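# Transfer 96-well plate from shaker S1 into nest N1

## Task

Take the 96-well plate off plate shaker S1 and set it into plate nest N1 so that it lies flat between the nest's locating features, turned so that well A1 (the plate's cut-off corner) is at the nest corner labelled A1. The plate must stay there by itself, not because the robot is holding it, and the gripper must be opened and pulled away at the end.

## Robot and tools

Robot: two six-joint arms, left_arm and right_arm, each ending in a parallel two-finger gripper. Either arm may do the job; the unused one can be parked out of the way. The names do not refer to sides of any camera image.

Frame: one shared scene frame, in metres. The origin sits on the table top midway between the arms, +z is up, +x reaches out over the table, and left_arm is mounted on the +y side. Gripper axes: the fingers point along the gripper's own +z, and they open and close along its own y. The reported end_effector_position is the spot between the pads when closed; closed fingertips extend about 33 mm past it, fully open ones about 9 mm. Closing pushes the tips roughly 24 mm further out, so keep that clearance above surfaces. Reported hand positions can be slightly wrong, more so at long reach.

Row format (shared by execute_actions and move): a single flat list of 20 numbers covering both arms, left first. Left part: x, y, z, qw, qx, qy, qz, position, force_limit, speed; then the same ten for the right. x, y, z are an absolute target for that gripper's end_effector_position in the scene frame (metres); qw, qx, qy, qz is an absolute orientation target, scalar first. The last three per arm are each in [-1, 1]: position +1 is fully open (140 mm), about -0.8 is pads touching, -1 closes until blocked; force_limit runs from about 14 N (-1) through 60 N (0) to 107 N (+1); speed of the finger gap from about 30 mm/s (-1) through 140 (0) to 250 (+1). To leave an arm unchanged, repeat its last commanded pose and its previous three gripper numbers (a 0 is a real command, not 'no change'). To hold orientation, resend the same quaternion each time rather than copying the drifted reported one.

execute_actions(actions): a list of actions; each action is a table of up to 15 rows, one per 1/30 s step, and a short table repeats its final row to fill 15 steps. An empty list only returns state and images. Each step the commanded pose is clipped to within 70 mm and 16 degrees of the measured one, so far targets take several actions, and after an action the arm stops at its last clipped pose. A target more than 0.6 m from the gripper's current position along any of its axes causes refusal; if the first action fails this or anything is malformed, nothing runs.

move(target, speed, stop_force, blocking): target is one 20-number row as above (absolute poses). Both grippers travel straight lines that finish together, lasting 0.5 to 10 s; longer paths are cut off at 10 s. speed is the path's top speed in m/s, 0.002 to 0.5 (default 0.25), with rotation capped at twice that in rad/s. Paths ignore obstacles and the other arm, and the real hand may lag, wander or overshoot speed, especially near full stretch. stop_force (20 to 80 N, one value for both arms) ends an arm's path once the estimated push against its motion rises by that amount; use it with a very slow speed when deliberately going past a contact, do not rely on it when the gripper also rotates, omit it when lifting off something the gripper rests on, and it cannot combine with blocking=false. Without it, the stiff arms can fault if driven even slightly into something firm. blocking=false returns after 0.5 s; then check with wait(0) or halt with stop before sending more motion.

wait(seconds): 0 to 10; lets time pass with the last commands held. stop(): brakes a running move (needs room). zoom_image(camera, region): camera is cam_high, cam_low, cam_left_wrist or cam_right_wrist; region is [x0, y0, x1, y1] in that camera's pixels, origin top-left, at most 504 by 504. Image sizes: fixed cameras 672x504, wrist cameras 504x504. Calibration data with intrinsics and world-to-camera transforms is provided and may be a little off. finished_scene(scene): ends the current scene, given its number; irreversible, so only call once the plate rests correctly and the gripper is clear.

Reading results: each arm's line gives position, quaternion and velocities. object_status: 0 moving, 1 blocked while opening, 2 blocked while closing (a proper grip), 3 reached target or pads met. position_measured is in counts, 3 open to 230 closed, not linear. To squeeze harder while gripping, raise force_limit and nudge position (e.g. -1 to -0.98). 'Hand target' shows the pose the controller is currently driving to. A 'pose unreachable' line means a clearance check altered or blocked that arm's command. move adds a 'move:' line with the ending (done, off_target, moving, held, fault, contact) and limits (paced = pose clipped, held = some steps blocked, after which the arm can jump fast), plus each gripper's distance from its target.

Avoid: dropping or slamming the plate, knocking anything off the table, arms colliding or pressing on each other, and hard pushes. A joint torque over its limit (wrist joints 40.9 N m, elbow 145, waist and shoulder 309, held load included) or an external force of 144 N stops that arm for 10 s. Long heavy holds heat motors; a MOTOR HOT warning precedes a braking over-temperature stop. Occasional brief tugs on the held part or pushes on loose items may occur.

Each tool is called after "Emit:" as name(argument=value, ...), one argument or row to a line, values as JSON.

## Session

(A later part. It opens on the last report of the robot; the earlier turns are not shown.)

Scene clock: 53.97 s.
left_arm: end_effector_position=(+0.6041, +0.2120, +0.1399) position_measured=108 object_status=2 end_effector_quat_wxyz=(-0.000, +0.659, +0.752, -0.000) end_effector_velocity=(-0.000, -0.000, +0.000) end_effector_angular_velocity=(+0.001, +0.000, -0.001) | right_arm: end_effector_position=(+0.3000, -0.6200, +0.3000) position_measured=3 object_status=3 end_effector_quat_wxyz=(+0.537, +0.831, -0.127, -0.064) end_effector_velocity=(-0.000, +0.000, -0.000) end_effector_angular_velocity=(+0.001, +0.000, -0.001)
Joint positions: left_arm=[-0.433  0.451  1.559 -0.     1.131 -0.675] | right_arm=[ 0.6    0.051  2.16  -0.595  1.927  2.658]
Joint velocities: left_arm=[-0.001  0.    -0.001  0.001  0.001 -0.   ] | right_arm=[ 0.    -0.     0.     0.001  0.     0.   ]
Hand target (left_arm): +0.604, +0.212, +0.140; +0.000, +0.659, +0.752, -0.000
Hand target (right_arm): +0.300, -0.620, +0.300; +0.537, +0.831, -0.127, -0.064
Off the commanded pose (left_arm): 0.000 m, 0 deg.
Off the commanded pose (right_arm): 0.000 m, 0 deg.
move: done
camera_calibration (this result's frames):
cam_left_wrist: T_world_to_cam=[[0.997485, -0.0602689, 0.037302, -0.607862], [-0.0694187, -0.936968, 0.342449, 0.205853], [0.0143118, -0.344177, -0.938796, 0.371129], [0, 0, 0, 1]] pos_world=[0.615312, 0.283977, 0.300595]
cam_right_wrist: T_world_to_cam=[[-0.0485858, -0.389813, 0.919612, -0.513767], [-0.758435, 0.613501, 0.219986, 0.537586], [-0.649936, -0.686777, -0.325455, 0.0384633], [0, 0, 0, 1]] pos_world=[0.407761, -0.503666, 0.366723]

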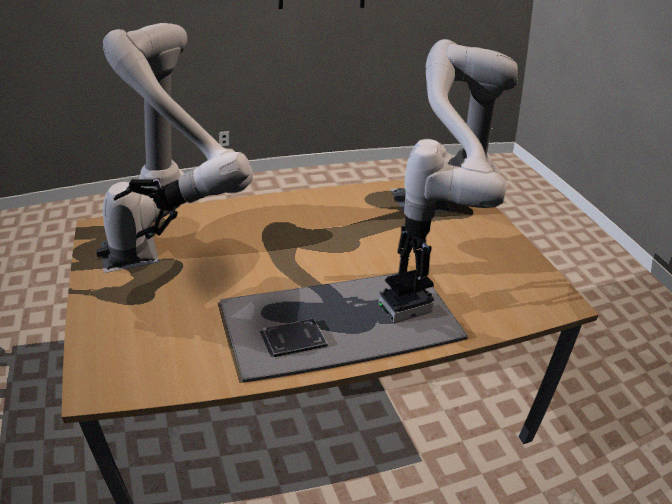

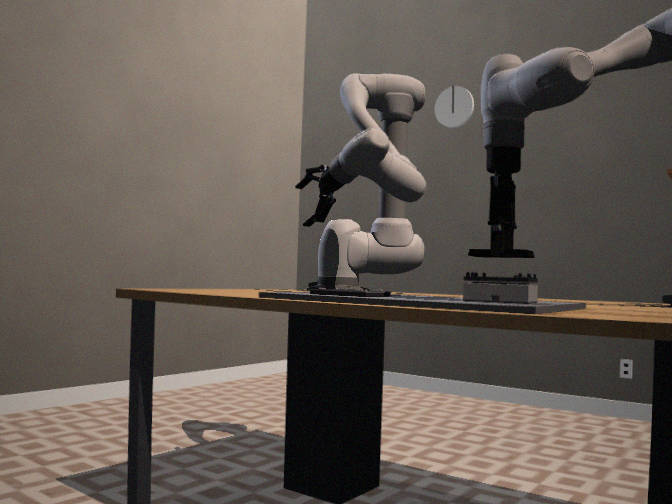

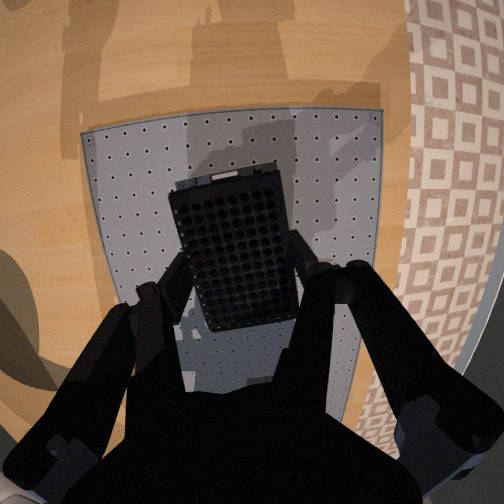

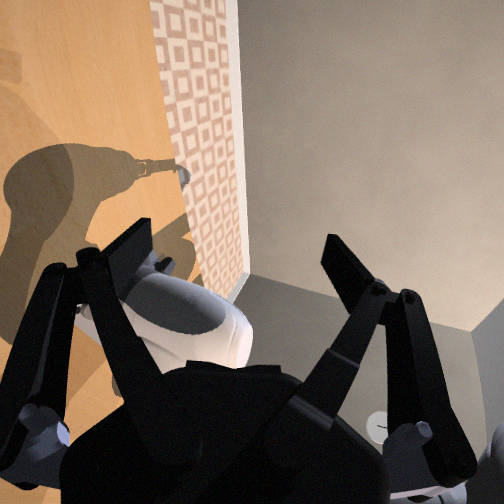

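Emit:
move(
  target=[0.654,-0.165,0.13,0,0.6884,0.7254,0,-1,0.55,-0.5, 0.3,-0.62,0.3,0.537,0.831,-0.127,-0.064,1,0,0],
  speed=0.3,
)

Emit:
move(
  target=[0.654,-0.165,0.075,0,0.6884,0.7254,0,-1,0.55,-0.5, 0.3,-0.62,0.3,0.537,0.831,-0.127,-0.064,1,0,0],
  speed=0.08,
)

Emit:
zoom_image(
  camera="cam_left_wrist",
  region=[130,130,350,350],
)

Emit:
zoom_image(
  camera="cam_high",
  region=[240,290,350,372],
)

Scene clock: 59.80 s.
left_arm: end_effector_position=(+0.6543, -0.1648, +0.1299) position_measured=108 object_status=2 end_effector_quat_wxyz=(-0.000, +0.688, +0.725, +0.000) end_effector_velocity=(-0.000, -0.001, +0.000) end_effector_angular_velocity=(+0.001, +0.001, +0.001) | right_arm: end_effector_position=(+0.3000, -0.6200, +0.3000) position_measured=3 object_status=3 end_effector_quat_wxyz=(+0.537, +0.831, -0.127, -0.064) end_effector_velocity=(-0.000, -0.000, +0.000) end_effector_angular_velocity=(-0.001, +0.001, -0.001)
Joint positions: left_arm=[-0.719  0.917  0.775  0.001  1.45  -0.882] | right_arm=[ 0.6    0.051  2.16  -0.595  1.927  2.658]
Joint velocities: left_arm=[-0.001  0.002 -0.004 -0.     0.003 -0.001] | right_arm=[-0.     0.     0.     0.     0.001  0.   ]
Hand target (left_arm): +0.654, -0.165, +0.130; -0.000, +0.689, +0.725, +0.000
Hand target (right_arm): +0.300, -0.620, +0.300; +0.537, +0.831, -0.127, -0.064
Off the commanded pose (left_arm): 0.000 m, 0 deg.
Off the commanded pose (right_arm): 0.000 m, 0 deg.
move: done
camera_calibration (this result's frames):
cam_left_wrist: T_world_to_cam=[[0.989627, -0.138661, 0.0375703, -0.688148], [-0.143118, -0.928877, 0.341621, -0.0905323], [-0.0124712, -0.343454, -0.939087, 0.249016], [0, 0, 0, 1]] pos_world=[0.671159, -0.0939869, 0.29063]
cam_right_wrist: T_world_to_cam=[[-0.0485861, -0.389813, 0.919612, -0.513767], [-0.758435, 0.613501, 0.219985, 0.537586], [-0.649935, -0.686777, -0.325455, 0.0384633], [0, 0, 0, 1]] pos_world=[0.407761, -0.503666, 0.366723]

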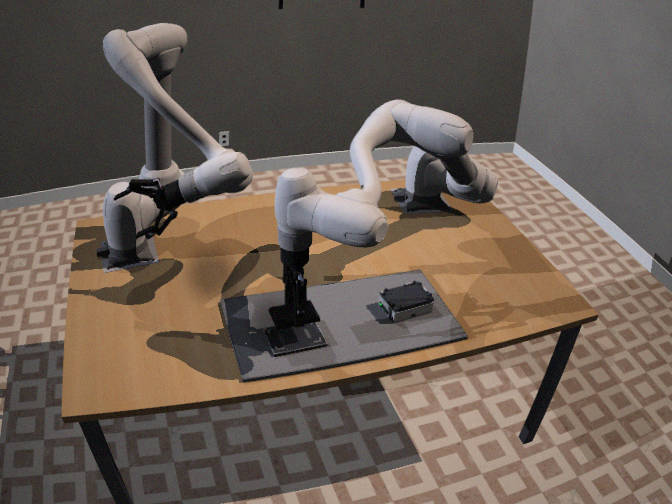

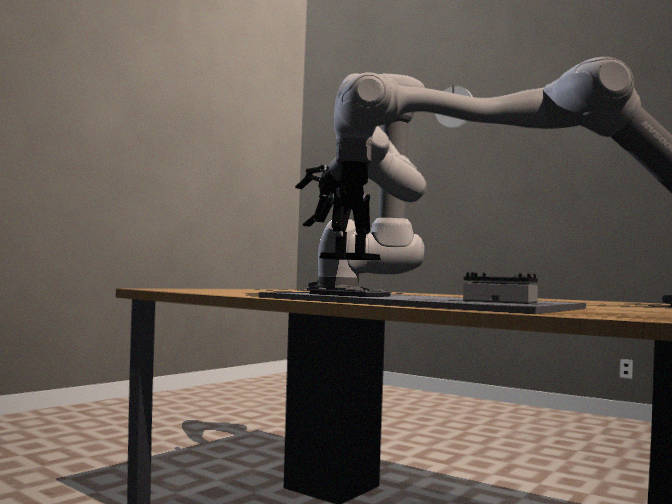

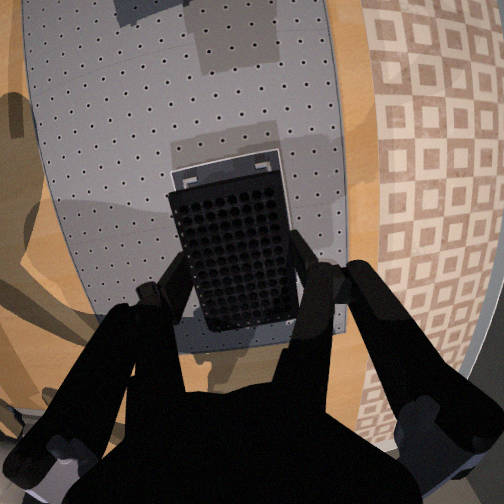

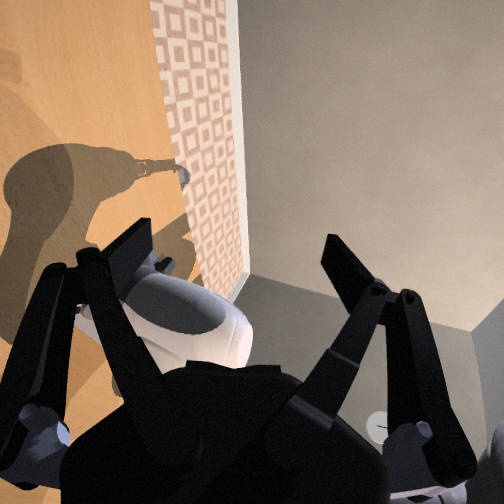

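Scene clock: 60.80 s.
left_arm: end_effector_position=(+0.6539, -0.1649, +0.0751) position_measured=108 object_status=2 end_effector_quat_wxyz=(+0.000, +0.688, +0.725, -0.000) end_effector_velocity=(-0.000, +0.000, -0.001) end_effector_angular_velocity=(-0.000, +0.000, -0.000) | right_arm: end_effector_position=(+0.3000, -0.6200, +0.3000) position_measured=3 object_status=3 end_effector_quat_wxyz=(+0.537, +0.831, -0.127, -0.064) end_effector_velocity=(+0.000, +0.000, -0.000) end_effector_angular_velocity=(+0.000, -0.000, +0.001)
Joint positions: left_arm=[-0.719  0.936  0.838 -0.     1.368 -0.883] | right_arm=[ 0.6    0.051  2.16  -0.595  1.927  2.658]
Joint velocities: left_arm=[ 0.     0.     0.001 -0.    -0.001  0.   ] | right_arm=[ 0.    -0.     0.    -0.    -0.001  0.   ]
Hand target (left_arm): +0.654, -0.165, +0.075; -0.000, +0.688, +0.725, +0.000
Hand target (right_arm): +0.300, -0.620, +0.300; +0.537, +0.831, -0.127, -0.064
Off the commanded pose (left_arm): 0.000 m, 0 deg.
Off the commanded pose (right_arm): 0.000 m, 0 deg.
move: done
camera_calibration (this result's frames):
cam_left_wrist: T_world_to_cam=[[0.989703, -0.138177, 0.0373548, -0.685695], [-0.142579, -0.928645, 0.342475, -0.0724134], [-0.0126328, -0.344275, -0.938784, 0.197415], [0, 0, 0, 1]] pos_world=[0.670804, -0.0940287, 0.235744]
cam_right_wrist: T_world_to_cam=[[-0.0485858, -0.389813, 0.919612, -0.513767], [-0.758435, 0.613501, 0.219986, 0.537586], [-0.649936, -0.686777, -0.325455, 0.0384633], [0, 0, 0, 1]] pos_world=[0.407761, -0.503666, 0.366723]

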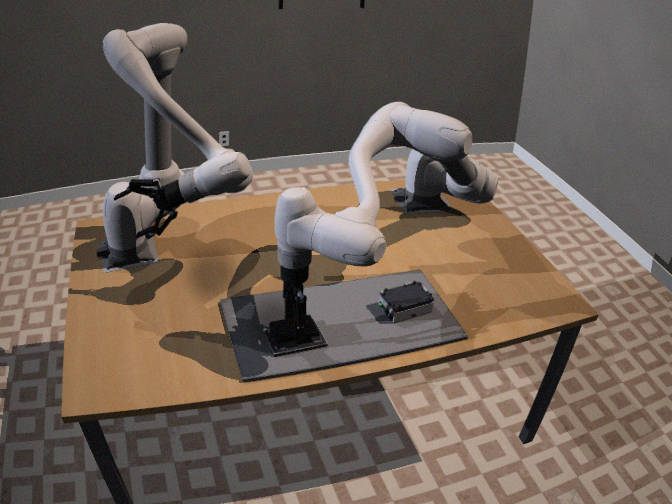

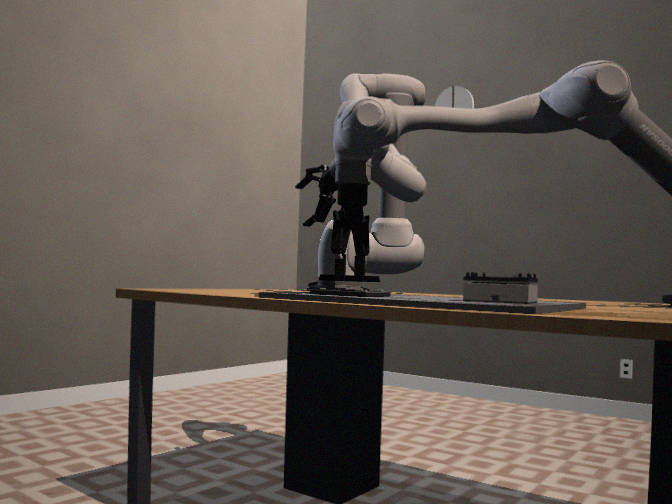

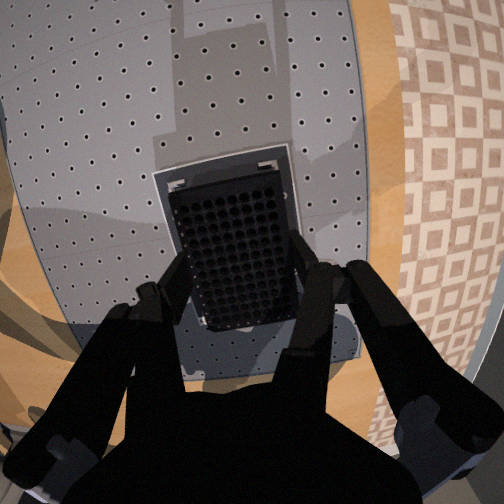

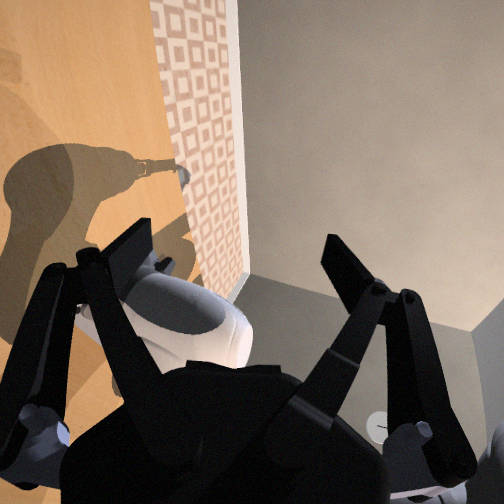

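Region (130, 130, 350, 350) of cam_left_wrist's 504x504 image, scaled by 2.291, with more detail than that image has.

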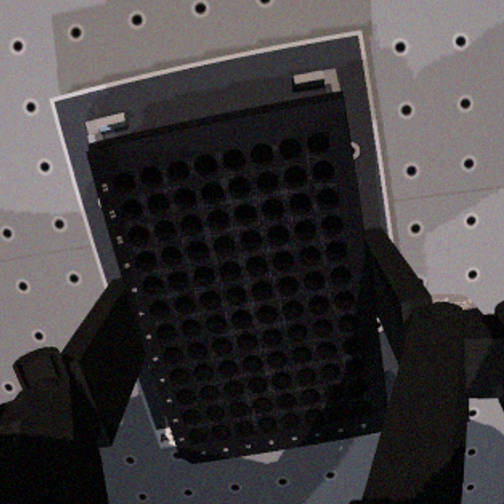

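Region (240, 290, 350, 372) of cam_high's 672x504 image, scaled by 4.582, with more detail than that image has; it fills the top 376 rows of this view, and the rest is white.

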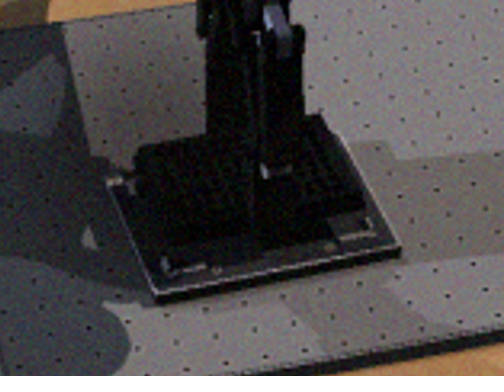

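Looks aligned; lower for a closer look.

Emit:
move(
  target=[0.654,-0.165,0.059,0,0.6884,0.7254,0,-1,0.55,-0.5, 0.3,-0.62,0.3,0.537,0.831,-0.127,-0.064,1,0,0],
  speed=0.03,
)

Emit:
zoom_image(
  camera="cam_left_wrist",
  region=[140,140,340,340],
)

Emit:
zoom_image(
  camera="cam_high",
  region=[250,305,340,372],
)

Scene clock: 64.77 s.
left_arm: end_effector_position=(+0.6540, -0.1650, +0.0590) position_measured=108 object_status=2 end_effector_quat_wxyz=(+0.000, +0.688, +0.725, -0.000) end_effector_velocity=(-0.001, -0.000, -0.000) end_effector_angular_velocity=(-0.001, +0.002, +0.001) | right_arm: end_effector_position=(+0.3000, -0.6200, +0.3000) position_measured=3 object_status=3 end_effector_quat_wxyz=(+0.537, +0.831, -0.127, -0.064) end_effector_velocity=(+0.000, +0.000, -0.000) end_effector_angular_velocity=(+0.000, -0.001, +0.001)
Joint positions: left_arm=[-0.719  0.943  0.853 -0.     1.345 -0.883] | right_arm=[ 0.6    0.051  2.16  -0.595  1.927  2.658]
Joint velocities: left_arm=[-0.     0.     0.    -0.002  0.    -0.001] | right_arm=[ 0.001  0.    -0.    -0.    -0.     0.   ]
Hand target (left_arm): +0.654, -0.165, +0.059; -0.000, +0.688, +0.725, +0.000
Hand target (right_arm): +0.300, -0.620, +0.300; +0.537, +0.831, -0.127, -0.064
Off the commanded pose (left_arm): 0.000 m, 0 deg.
Off the commanded pose (right_arm): 0.000 m, 0 deg.
move: done
camera_calibration (this result's frames):
cam_left_wrist: T_world_to_cam=[[0.989693, -0.138253, 0.0373382, -0.685144], [-0.142644, -0.92864, 0.342462, -0.0669099], [-0.0126727, -0.344259, -0.938789, 0.182375], [0, 0, 0, 1]] pos_world=[0.670849, -0.0940742, 0.219708]
cam_right_wrist: T_world_to_cam=[[-0.0485859, -0.389813, 0.919612, -0.513767], [-0.758435, 0.613501, 0.219985, 0.537586], [-0.649935, -0.686777, -0.325455, 0.0384632], [0, 0, 0, 1]] pos_world=[0.407761, -0.503666, 0.366723]

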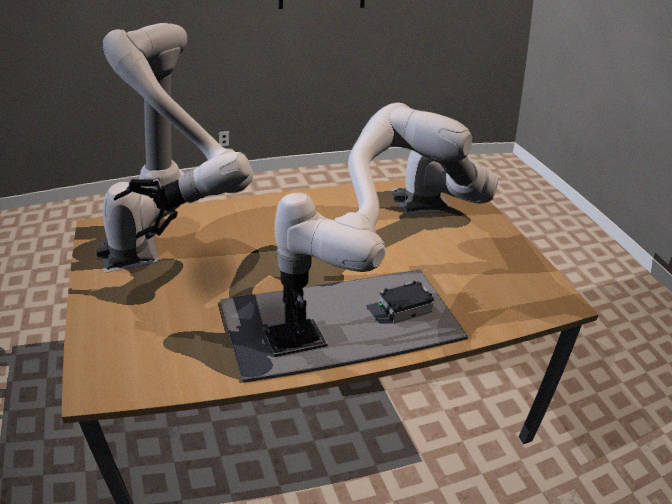

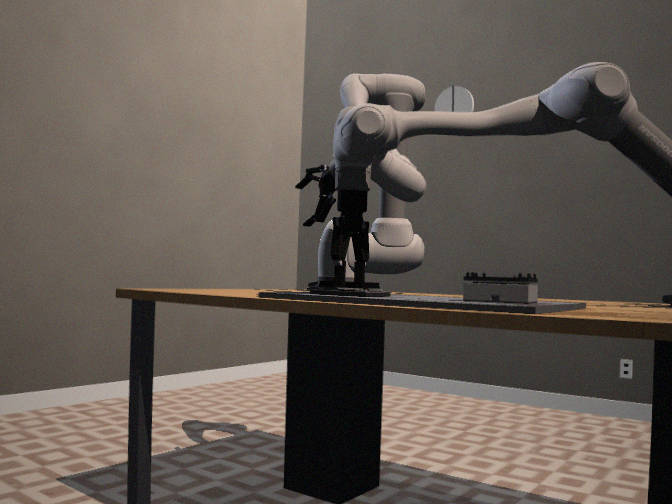

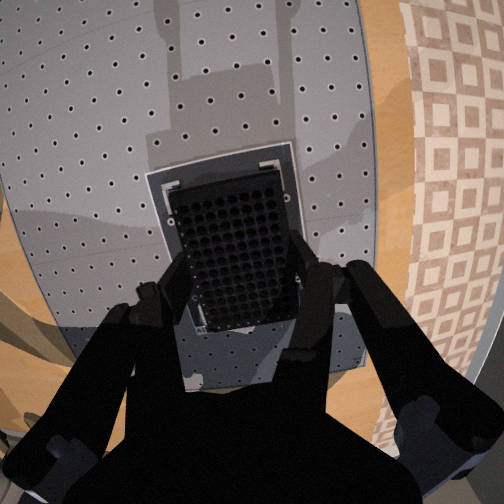

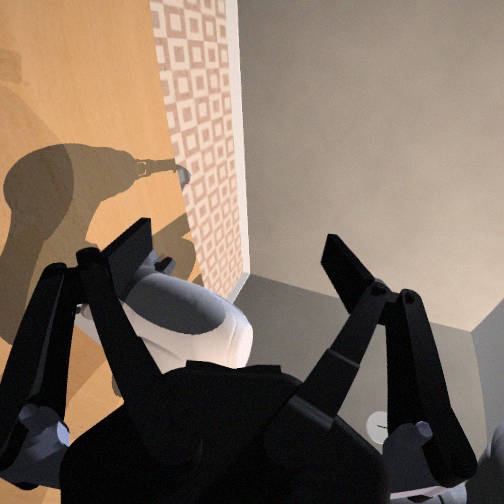

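Region (140, 140, 340, 340) of cam_left_wrist's 504x504 image, scaled by 2.520, with more detail than that image has.

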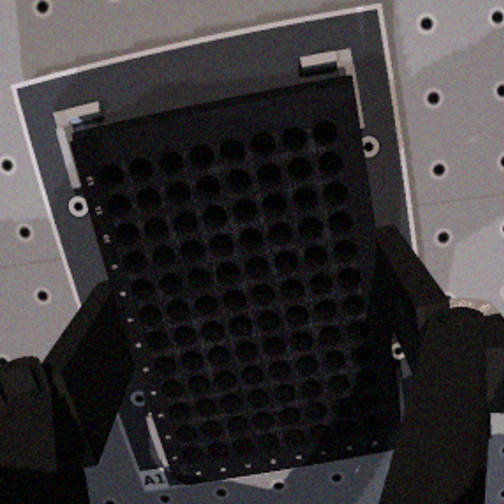

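Region (250, 305, 340, 372) of cam_high's 672x504 image, scaled by 5.600, with more detail than that image has; it fills the top 375 rows of this view, and the rest is white.

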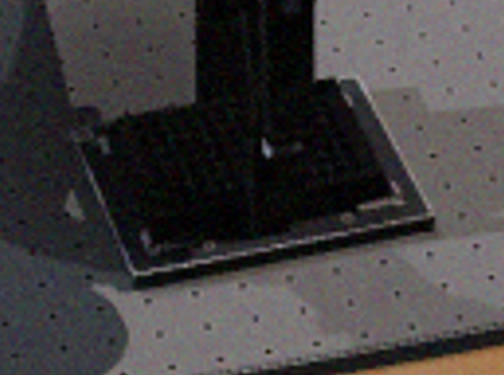

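Emit:
move(
  target=[0.654,-0.165,0.046,0,0.6884,0.7254,0,-1,0.55,-0.5, 0.3,-0.62,0.3,0.537,0.831,-0.127,-0.064,1,0,0],
  speed=0.005,
  stop_force=22,
)

Emit:
zoom_image(
  camera="cam_left_wrist",
  region=[140,140,340,340],
)

Emit:
zoom_image(
  camera="cam_high",
  region=[250,305,340,372],
)

Scene clock: 70.47 s.
left_arm: end_effector_position=(+0.6540, -0.1650, +0.0539) position_measured=108 object_status=2 end_effector_quat_wxyz=(+0.000, +0.688, +0.725, +0.000) end_effector_velocity=(-0.000, -0.000, +0.001) end_effector_angular_velocity=(-0.000, +0.001, -0.001) | right_arm: end_effector_position=(+0.3000, -0.6200, +0.3000) position_measured=3 object_status=3 end_effector_quat_wxyz=(+0.537, +0.831, -0.127, -0.064) end_effector_velocity=(-0.000, +0.000, -0.000) end_effector_angular_velocity=(+0.001, -0.000, +0.001)
Joint positions: left_arm=[-0.719  0.946  0.858  0.     1.338 -0.883] | right_arm=[ 0.6    0.051  2.16  -0.595  1.927  2.658]
Joint velocities: left_arm=[-0.    -0.    -0.002 -0.001  0.003  0.001] | right_arm=[ 0.001 -0.001  0.     0.    -0.    -0.   ]
Hand target (left_arm): +0.654, -0.165, +0.054; +0.000, +0.688, +0.725, +0.000
Hand target (right_arm): +0.300, -0.620, +0.300; +0.537, +0.831, -0.127, -0.064
Off the commanded pose (left_arm): 0.008 m, 0 deg.
Off the commanded pose (right_arm): 0.000 m, 0 deg.
move: contact (left_arm)
camera_calibration (this result's frames):
cam_left_wrist: T_world_to_cam=[[0.989686, -0.138285, 0.0373991, -0.684939], [-0.142695, -0.92863, 0.342469, -0.0651061], [-0.0126284, -0.344274, -0.938784, 0.177491], [0, 0, 0, 1]] pos_world=[0.670826, -0.0940705, 0.214539]
cam_right_wrist: T_world_to_cam=[[-0.0485859, -0.389813, 0.919612, -0.513767], [-0.758435, 0.613501, 0.219986, 0.537586], [-0.649936, -0.686777, -0.325455, 0.0384635], [0, 0, 0, 1]] pos_world=[0.407761, -0.503666, 0.366723]

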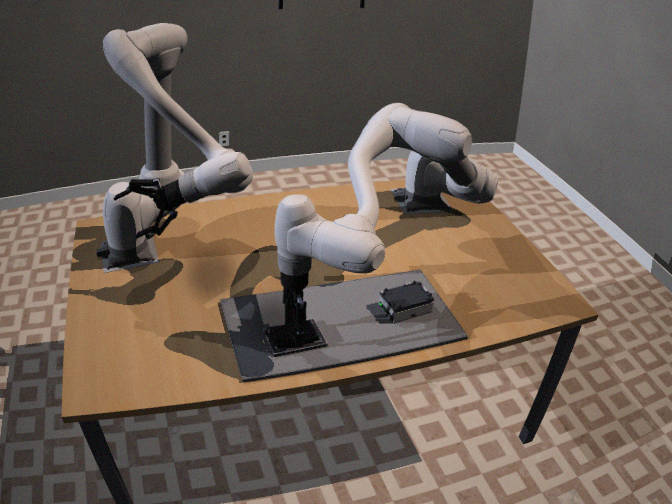

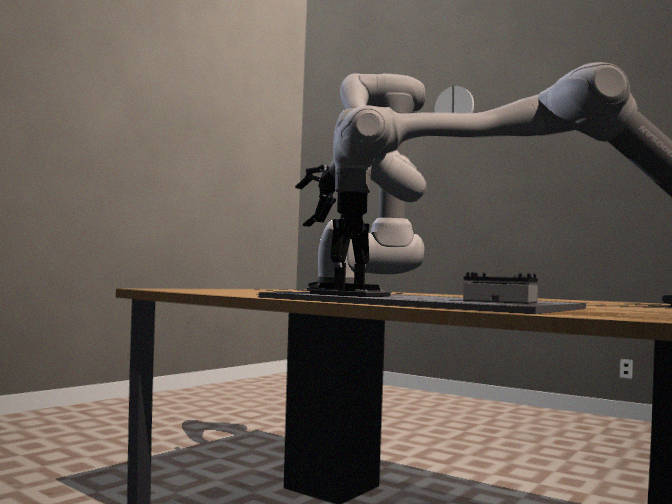

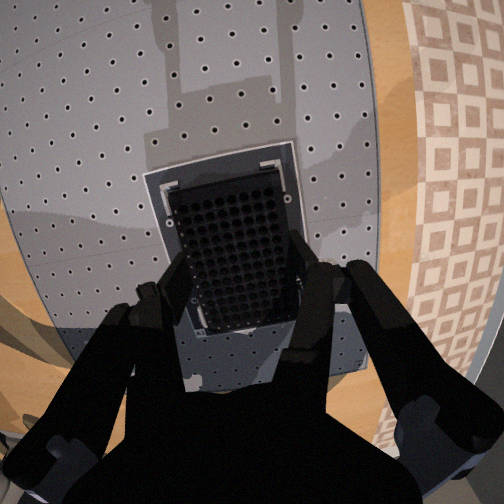

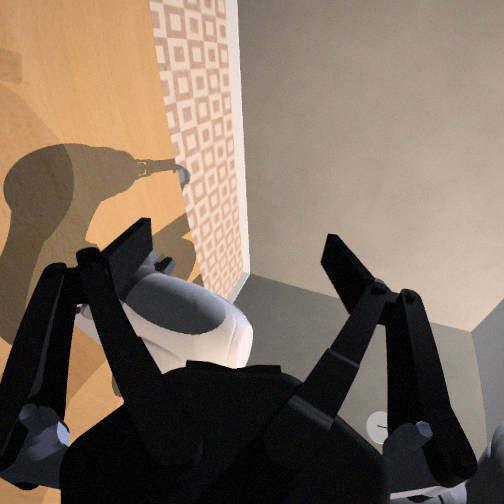

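Region (140, 140, 340, 340) of cam_left_wrist's 504x504 image, scaled by 2.520, with more detail than that image has.

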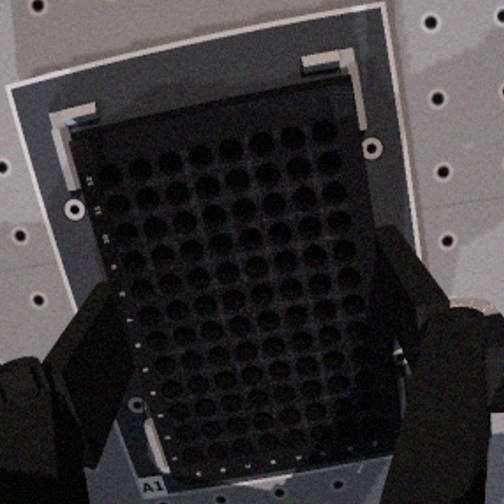

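Region (250, 305, 340, 372) of cam_high's 672x504 image, scaled by 5.600, with more detail than that image has; it fills the top 375 rows of this view, and the rest is white.

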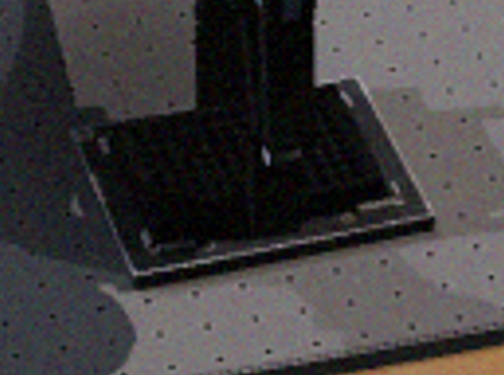

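Emit:
move(
  target=[0.654,-0.165,0.059,0,0.6884,0.7254,0,-1,0.55,-0.5, 0.3,-0.62,0.3,0.537,0.831,-0.127,-0.064,1,0,0],
  speed=0.02,
)

Emit:
move(
  target=[0.654,-0.1628,0.059,0,0.6884,0.7254,0,-1,0.55,-0.5, 0.3,-0.62,0.3,0.537,0.831,-0.127,-0.064,1,0,0],
  speed=0.02,
)

Emit:
move(
  target=[0.654,-0.1628,0.046,0,0.6884,0.7254,0,-1,0.55,-0.5, 0.3,-0.62,0.3,0.537,0.831,-0.127,-0.064,1,0,0],
  speed=0.005,
  stop_force=22,
)

Emit:
zoom_image(
  camera="cam_left_wrist",
  region=[140,140,340,340],
)

Emit:
zoom_image(
  camera="cam_high",
  region=[250,305,340,372],
)

Scene clock: 78.23 s.
left_arm: end_effector_position=(+0.6540, -0.1650, +0.0590) position_measured=108 object_status=2 end_effector_quat_wxyz=(-0.000, +0.688, +0.725, +0.000) end_effector_velocity=(-0.000, -0.000, +0.000) end_effector_angular_velocity=(+0.001, -0.000, -0.001) | right_arm: end_effector_position=(+0.3000, -0.6200, +0.3000) position_measured=3 object_status=3 end_effector_quat_wxyz=(+0.537, +0.831, -0.127, -0.064) end_effector_velocity=(+0.000, -0.000, -0.000) end_effector_angular_velocity=(+0.000, -0.001, -0.000)
Joint positions: left_arm=[-0.719  0.943  0.853  0.     1.345 -0.883] | right_arm=[ 0.6    0.051  2.16  -0.595  1.927  2.658]
Joint velocities: left_arm=[-0.    -0.    -0.001  0.001  0.001  0.   ] | right_arm=[-0.001 -0.     0.    -0.001 -0.001  0.   ]
Hand target (left_arm): +0.654, -0.165, +0.059; +0.000, +0.688, +0.725, -0.000
Hand target (right_arm): +0.300, -0.620, +0.300; +0.537, +0.831, -0.127, -0.064
Off the commanded pose (left_arm): 0.000 m, 0 deg.
Off the commanded pose (right_arm): 0.000 m, 0 deg.
move: done
camera_calibration (this result's frames):
cam_left_wrist: T_world_to_cam=[[0.989686, -0.138305, 0.0373377, -0.685168], [-0.142694, -0.928647, 0.342422, -0.0668581], [-0.0126851, -0.344218, -0.938804, 0.182316], [0, 0, 0, 1]] pos_world=[0.670874, -0.0940931, 0.219636]
cam_right_wrist: T_world_to_cam=[[-0.048586, -0.389813, 0.919612, -0.513767], [-0.758435, 0.613501, 0.219985, 0.537586], [-0.649936, -0.686777, -0.325455, 0.0384635], [0, 0, 0, 1]] pos_world=[0.407761, -0.503666, 0.366723]

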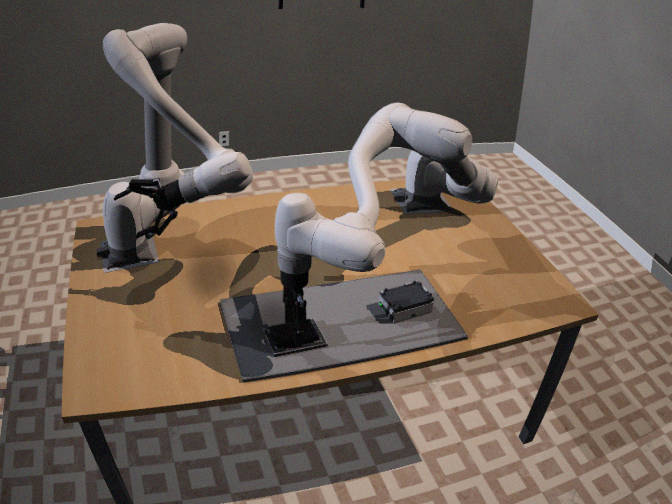

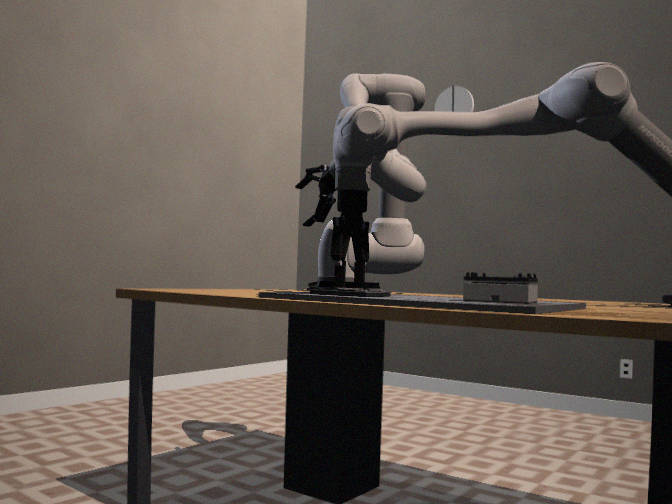

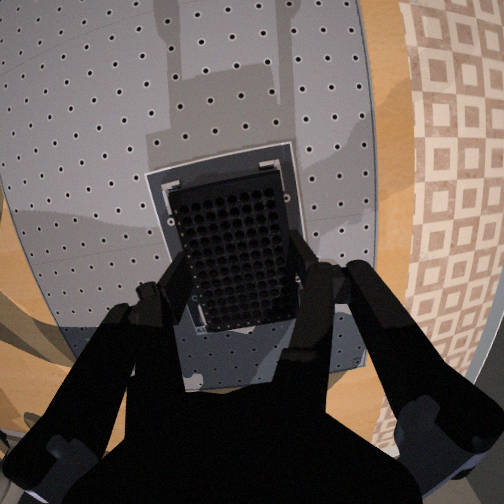

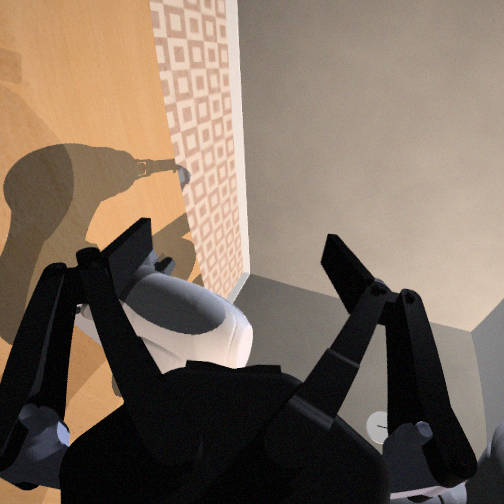

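Scene clock: 78.93 s.
left_arm: end_effector_position=(+0.6540, -0.1628, +0.0590) position_measured=108 object_status=2 end_effector_quat_wxyz=(+0.000, +0.688, +0.725, +0.000) end_effector_velocity=(+0.001, +0.001, -0.000) end_effector_angular_velocity=(+0.000, -0.000, +0.003) | right_arm: end_effector_position=(+0.3000, -0.6200, +0.3000) position_measured=3 object_status=3 end_effector_quat_wxyz=(+0.537, +0.831, -0.127, -0.064) end_effector_velocity=(-0.000, +0.000, -0.001) end_effector_angular_velocity=(+0.001, +0.000, -0.001)
Joint positions: left_arm=[-0.717  0.94   0.859  0.     1.342 -0.881] | right_arm=[ 0.6    0.051  2.16  -0.595  1.927  2.658]
Joint velocities: left_arm=[ 0.001 -0.     0.     0.    -0.    -0.002] | right_arm=[-0.     0.     0.     0.001 -0.001  0.   ]
Hand target (left_arm): +0.654, -0.163, +0.059; +0.000, +0.688, +0.725, -0.000
Hand target (right_arm): +0.300, -0.620, +0.300; +0.537, +0.831, -0.127, -0.064
Off the commanded pose (left_arm): 0.000 m, 0 deg.
Off the commanded pose (right_arm): 0.000 m, 0 deg.
move: done
camera_calibration (this result's frames):
cam_left_wrist: T_world_to_cam=[[0.989687, -0.13829, 0.0373462, -0.684862], [-0.142683, -0.928646, 0.342429, -0.0648342], [-0.0126733, -0.344226, -0.938801, 0.183093], [0, 0, 0, 1]] pos_world=[0.670869, -0.0918924, 0.219666]
cam_right_wrist: T_world_to_cam=[[-0.048586, -0.389813, 0.919612, -0.513767], [-0.758435, 0.613501, 0.219985, 0.537586], [-0.649936, -0.686777, -0.325455, 0.0384634], [0, 0, 0, 1]] pos_world=[0.407761, -0.503666, 0.366723]

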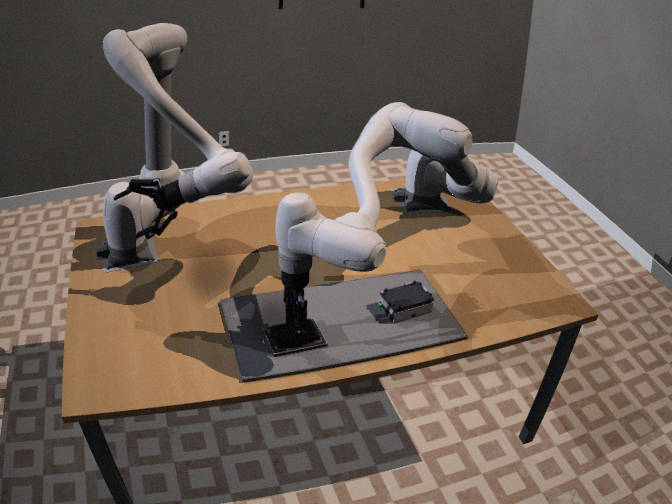

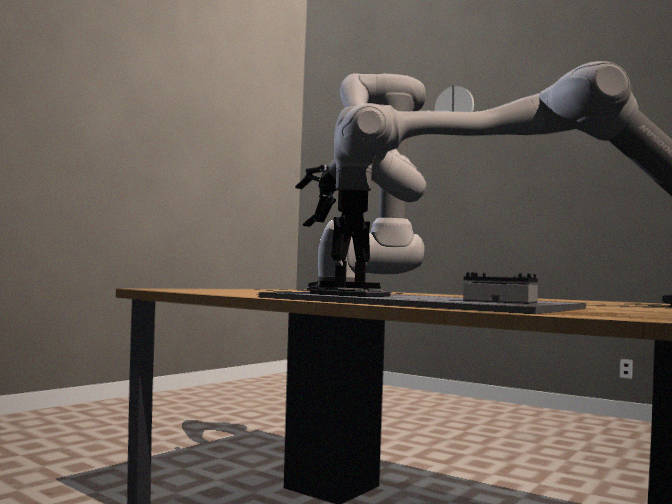

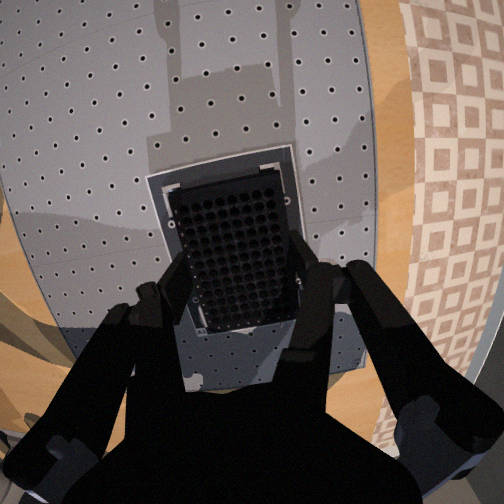

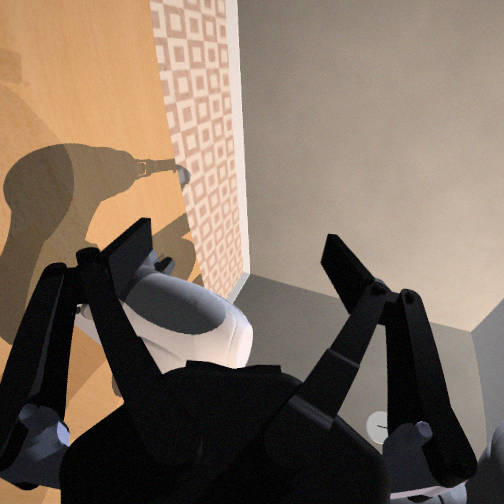

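Scene clock: 80.37 s.
left_arm: end_effector_position=(+0.6540, -0.1628, +0.0533) position_measured=108 object_status=2 end_effector_quat_wxyz=(+0.000, +0.688, +0.725, -0.000) end_effector_velocity=(-0.001, +0.000, +0.000) end_effector_angular_velocity=(+0.002, +0.003, +0.001) | right_arm: end_effector_position=(+0.3000, -0.6200, +0.3000) position_measured=3 object_status=3 end_effector_quat_wxyz=(+0.537, +0.831, -0.127, -0.064) end_effector_velocity=(+0.000, +0.000, +0.000) end_effector_angular_velocity=(-0.000, -0.001, +0.002)
Joint positions: left_arm=[-0.717  0.943  0.864 -0.     1.334 -0.881] | right_arm=[ 0.6    0.051  2.16  -0.595  1.927  2.658]
Joint velocities: left_arm=[ 0.     0.001 -0.002 -0.001  0.004 -0.001] | right_arm=[ 0.001 -0.001 -0.    -0.001  0.    -0.   ]
Hand target (left_arm): +0.654, -0.163, +0.054; +0.000, +0.688, +0.725, -0.000
Hand target (right_arm): +0.300, -0.620, +0.300; +0.537, +0.831, -0.127, -0.064
Off the commanded pose (left_arm): 0.007 m, 0 deg.
Off the commanded pose (right_arm): 0.000 m, 0 deg.
move: contact (left_arm)
camera_calibration (this result's frames):
cam_left_wrist: T_world_to_cam=[[0.989696, -0.13825, 0.0372723, -0.684595], [-0.142617, -0.928609, 0.342558, -0.0629548], [-0.0127472, -0.344344, -0.938757, 0.177782], [0, 0, 0, 1]] pos_world=[0.670829, -0.0918871, 0.213976]
cam_right_wrist: T_world_to_cam=[[-0.0485859, -0.389813, 0.919611, -0.513767], [-0.758435, 0.613501, 0.219986, 0.537586], [-0.649935, -0.686777, -0.325455, 0.0384635], [0, 0, 0, 1]] pos_world=[0.407761, -0.503666, 0.366723]

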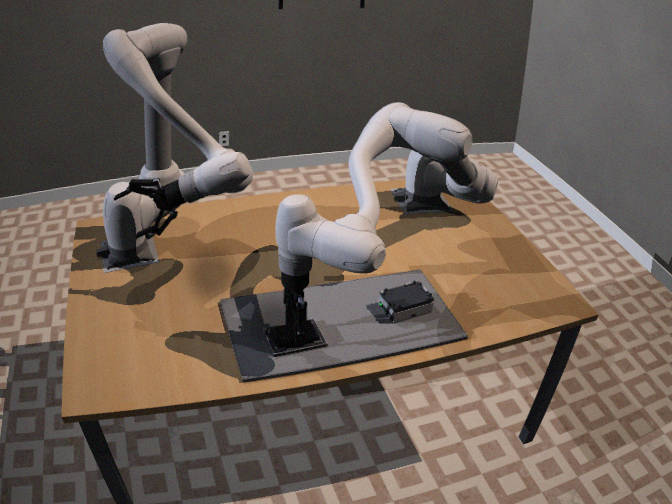

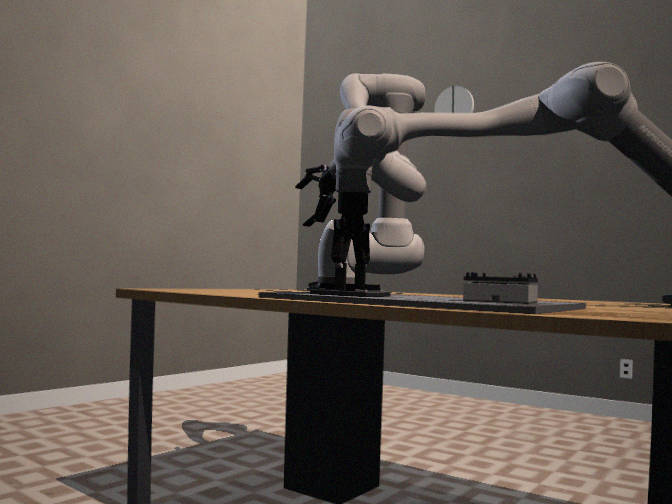

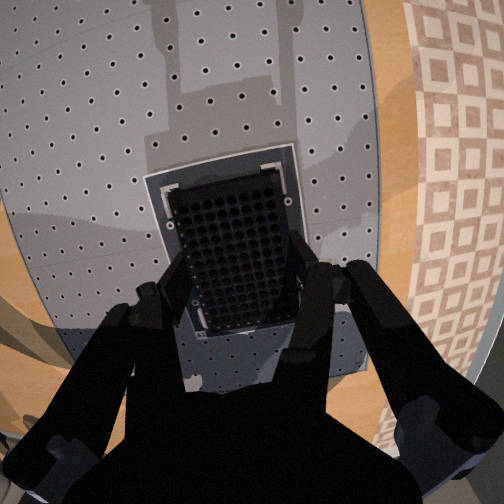

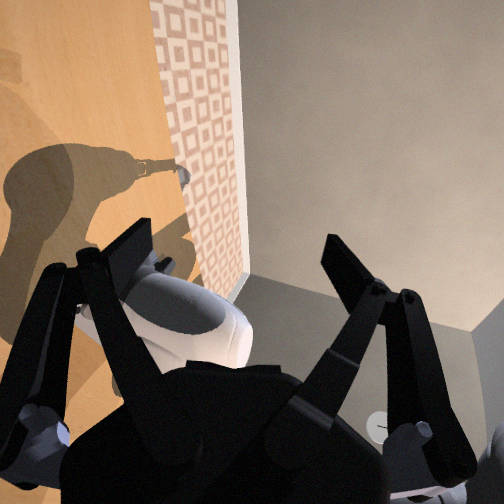

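Region (140, 140, 340, 340) of cam_left_wrist's 504x504 image, scaled by 2.520, with more detail than that image has.

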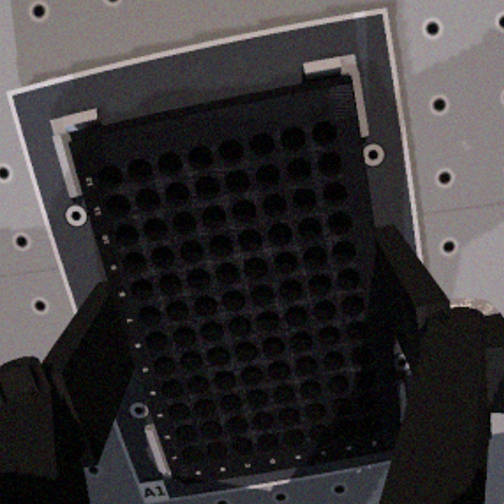

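Region (250, 305, 340, 372) of cam_high's 672x504 image, scaled by 5.600, with more detail than that image has; it fills the top 375 rows of this view, and the rest is white.

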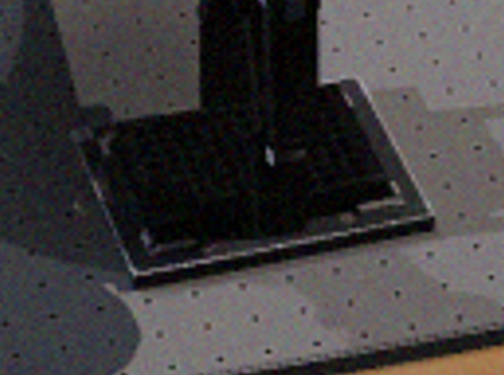

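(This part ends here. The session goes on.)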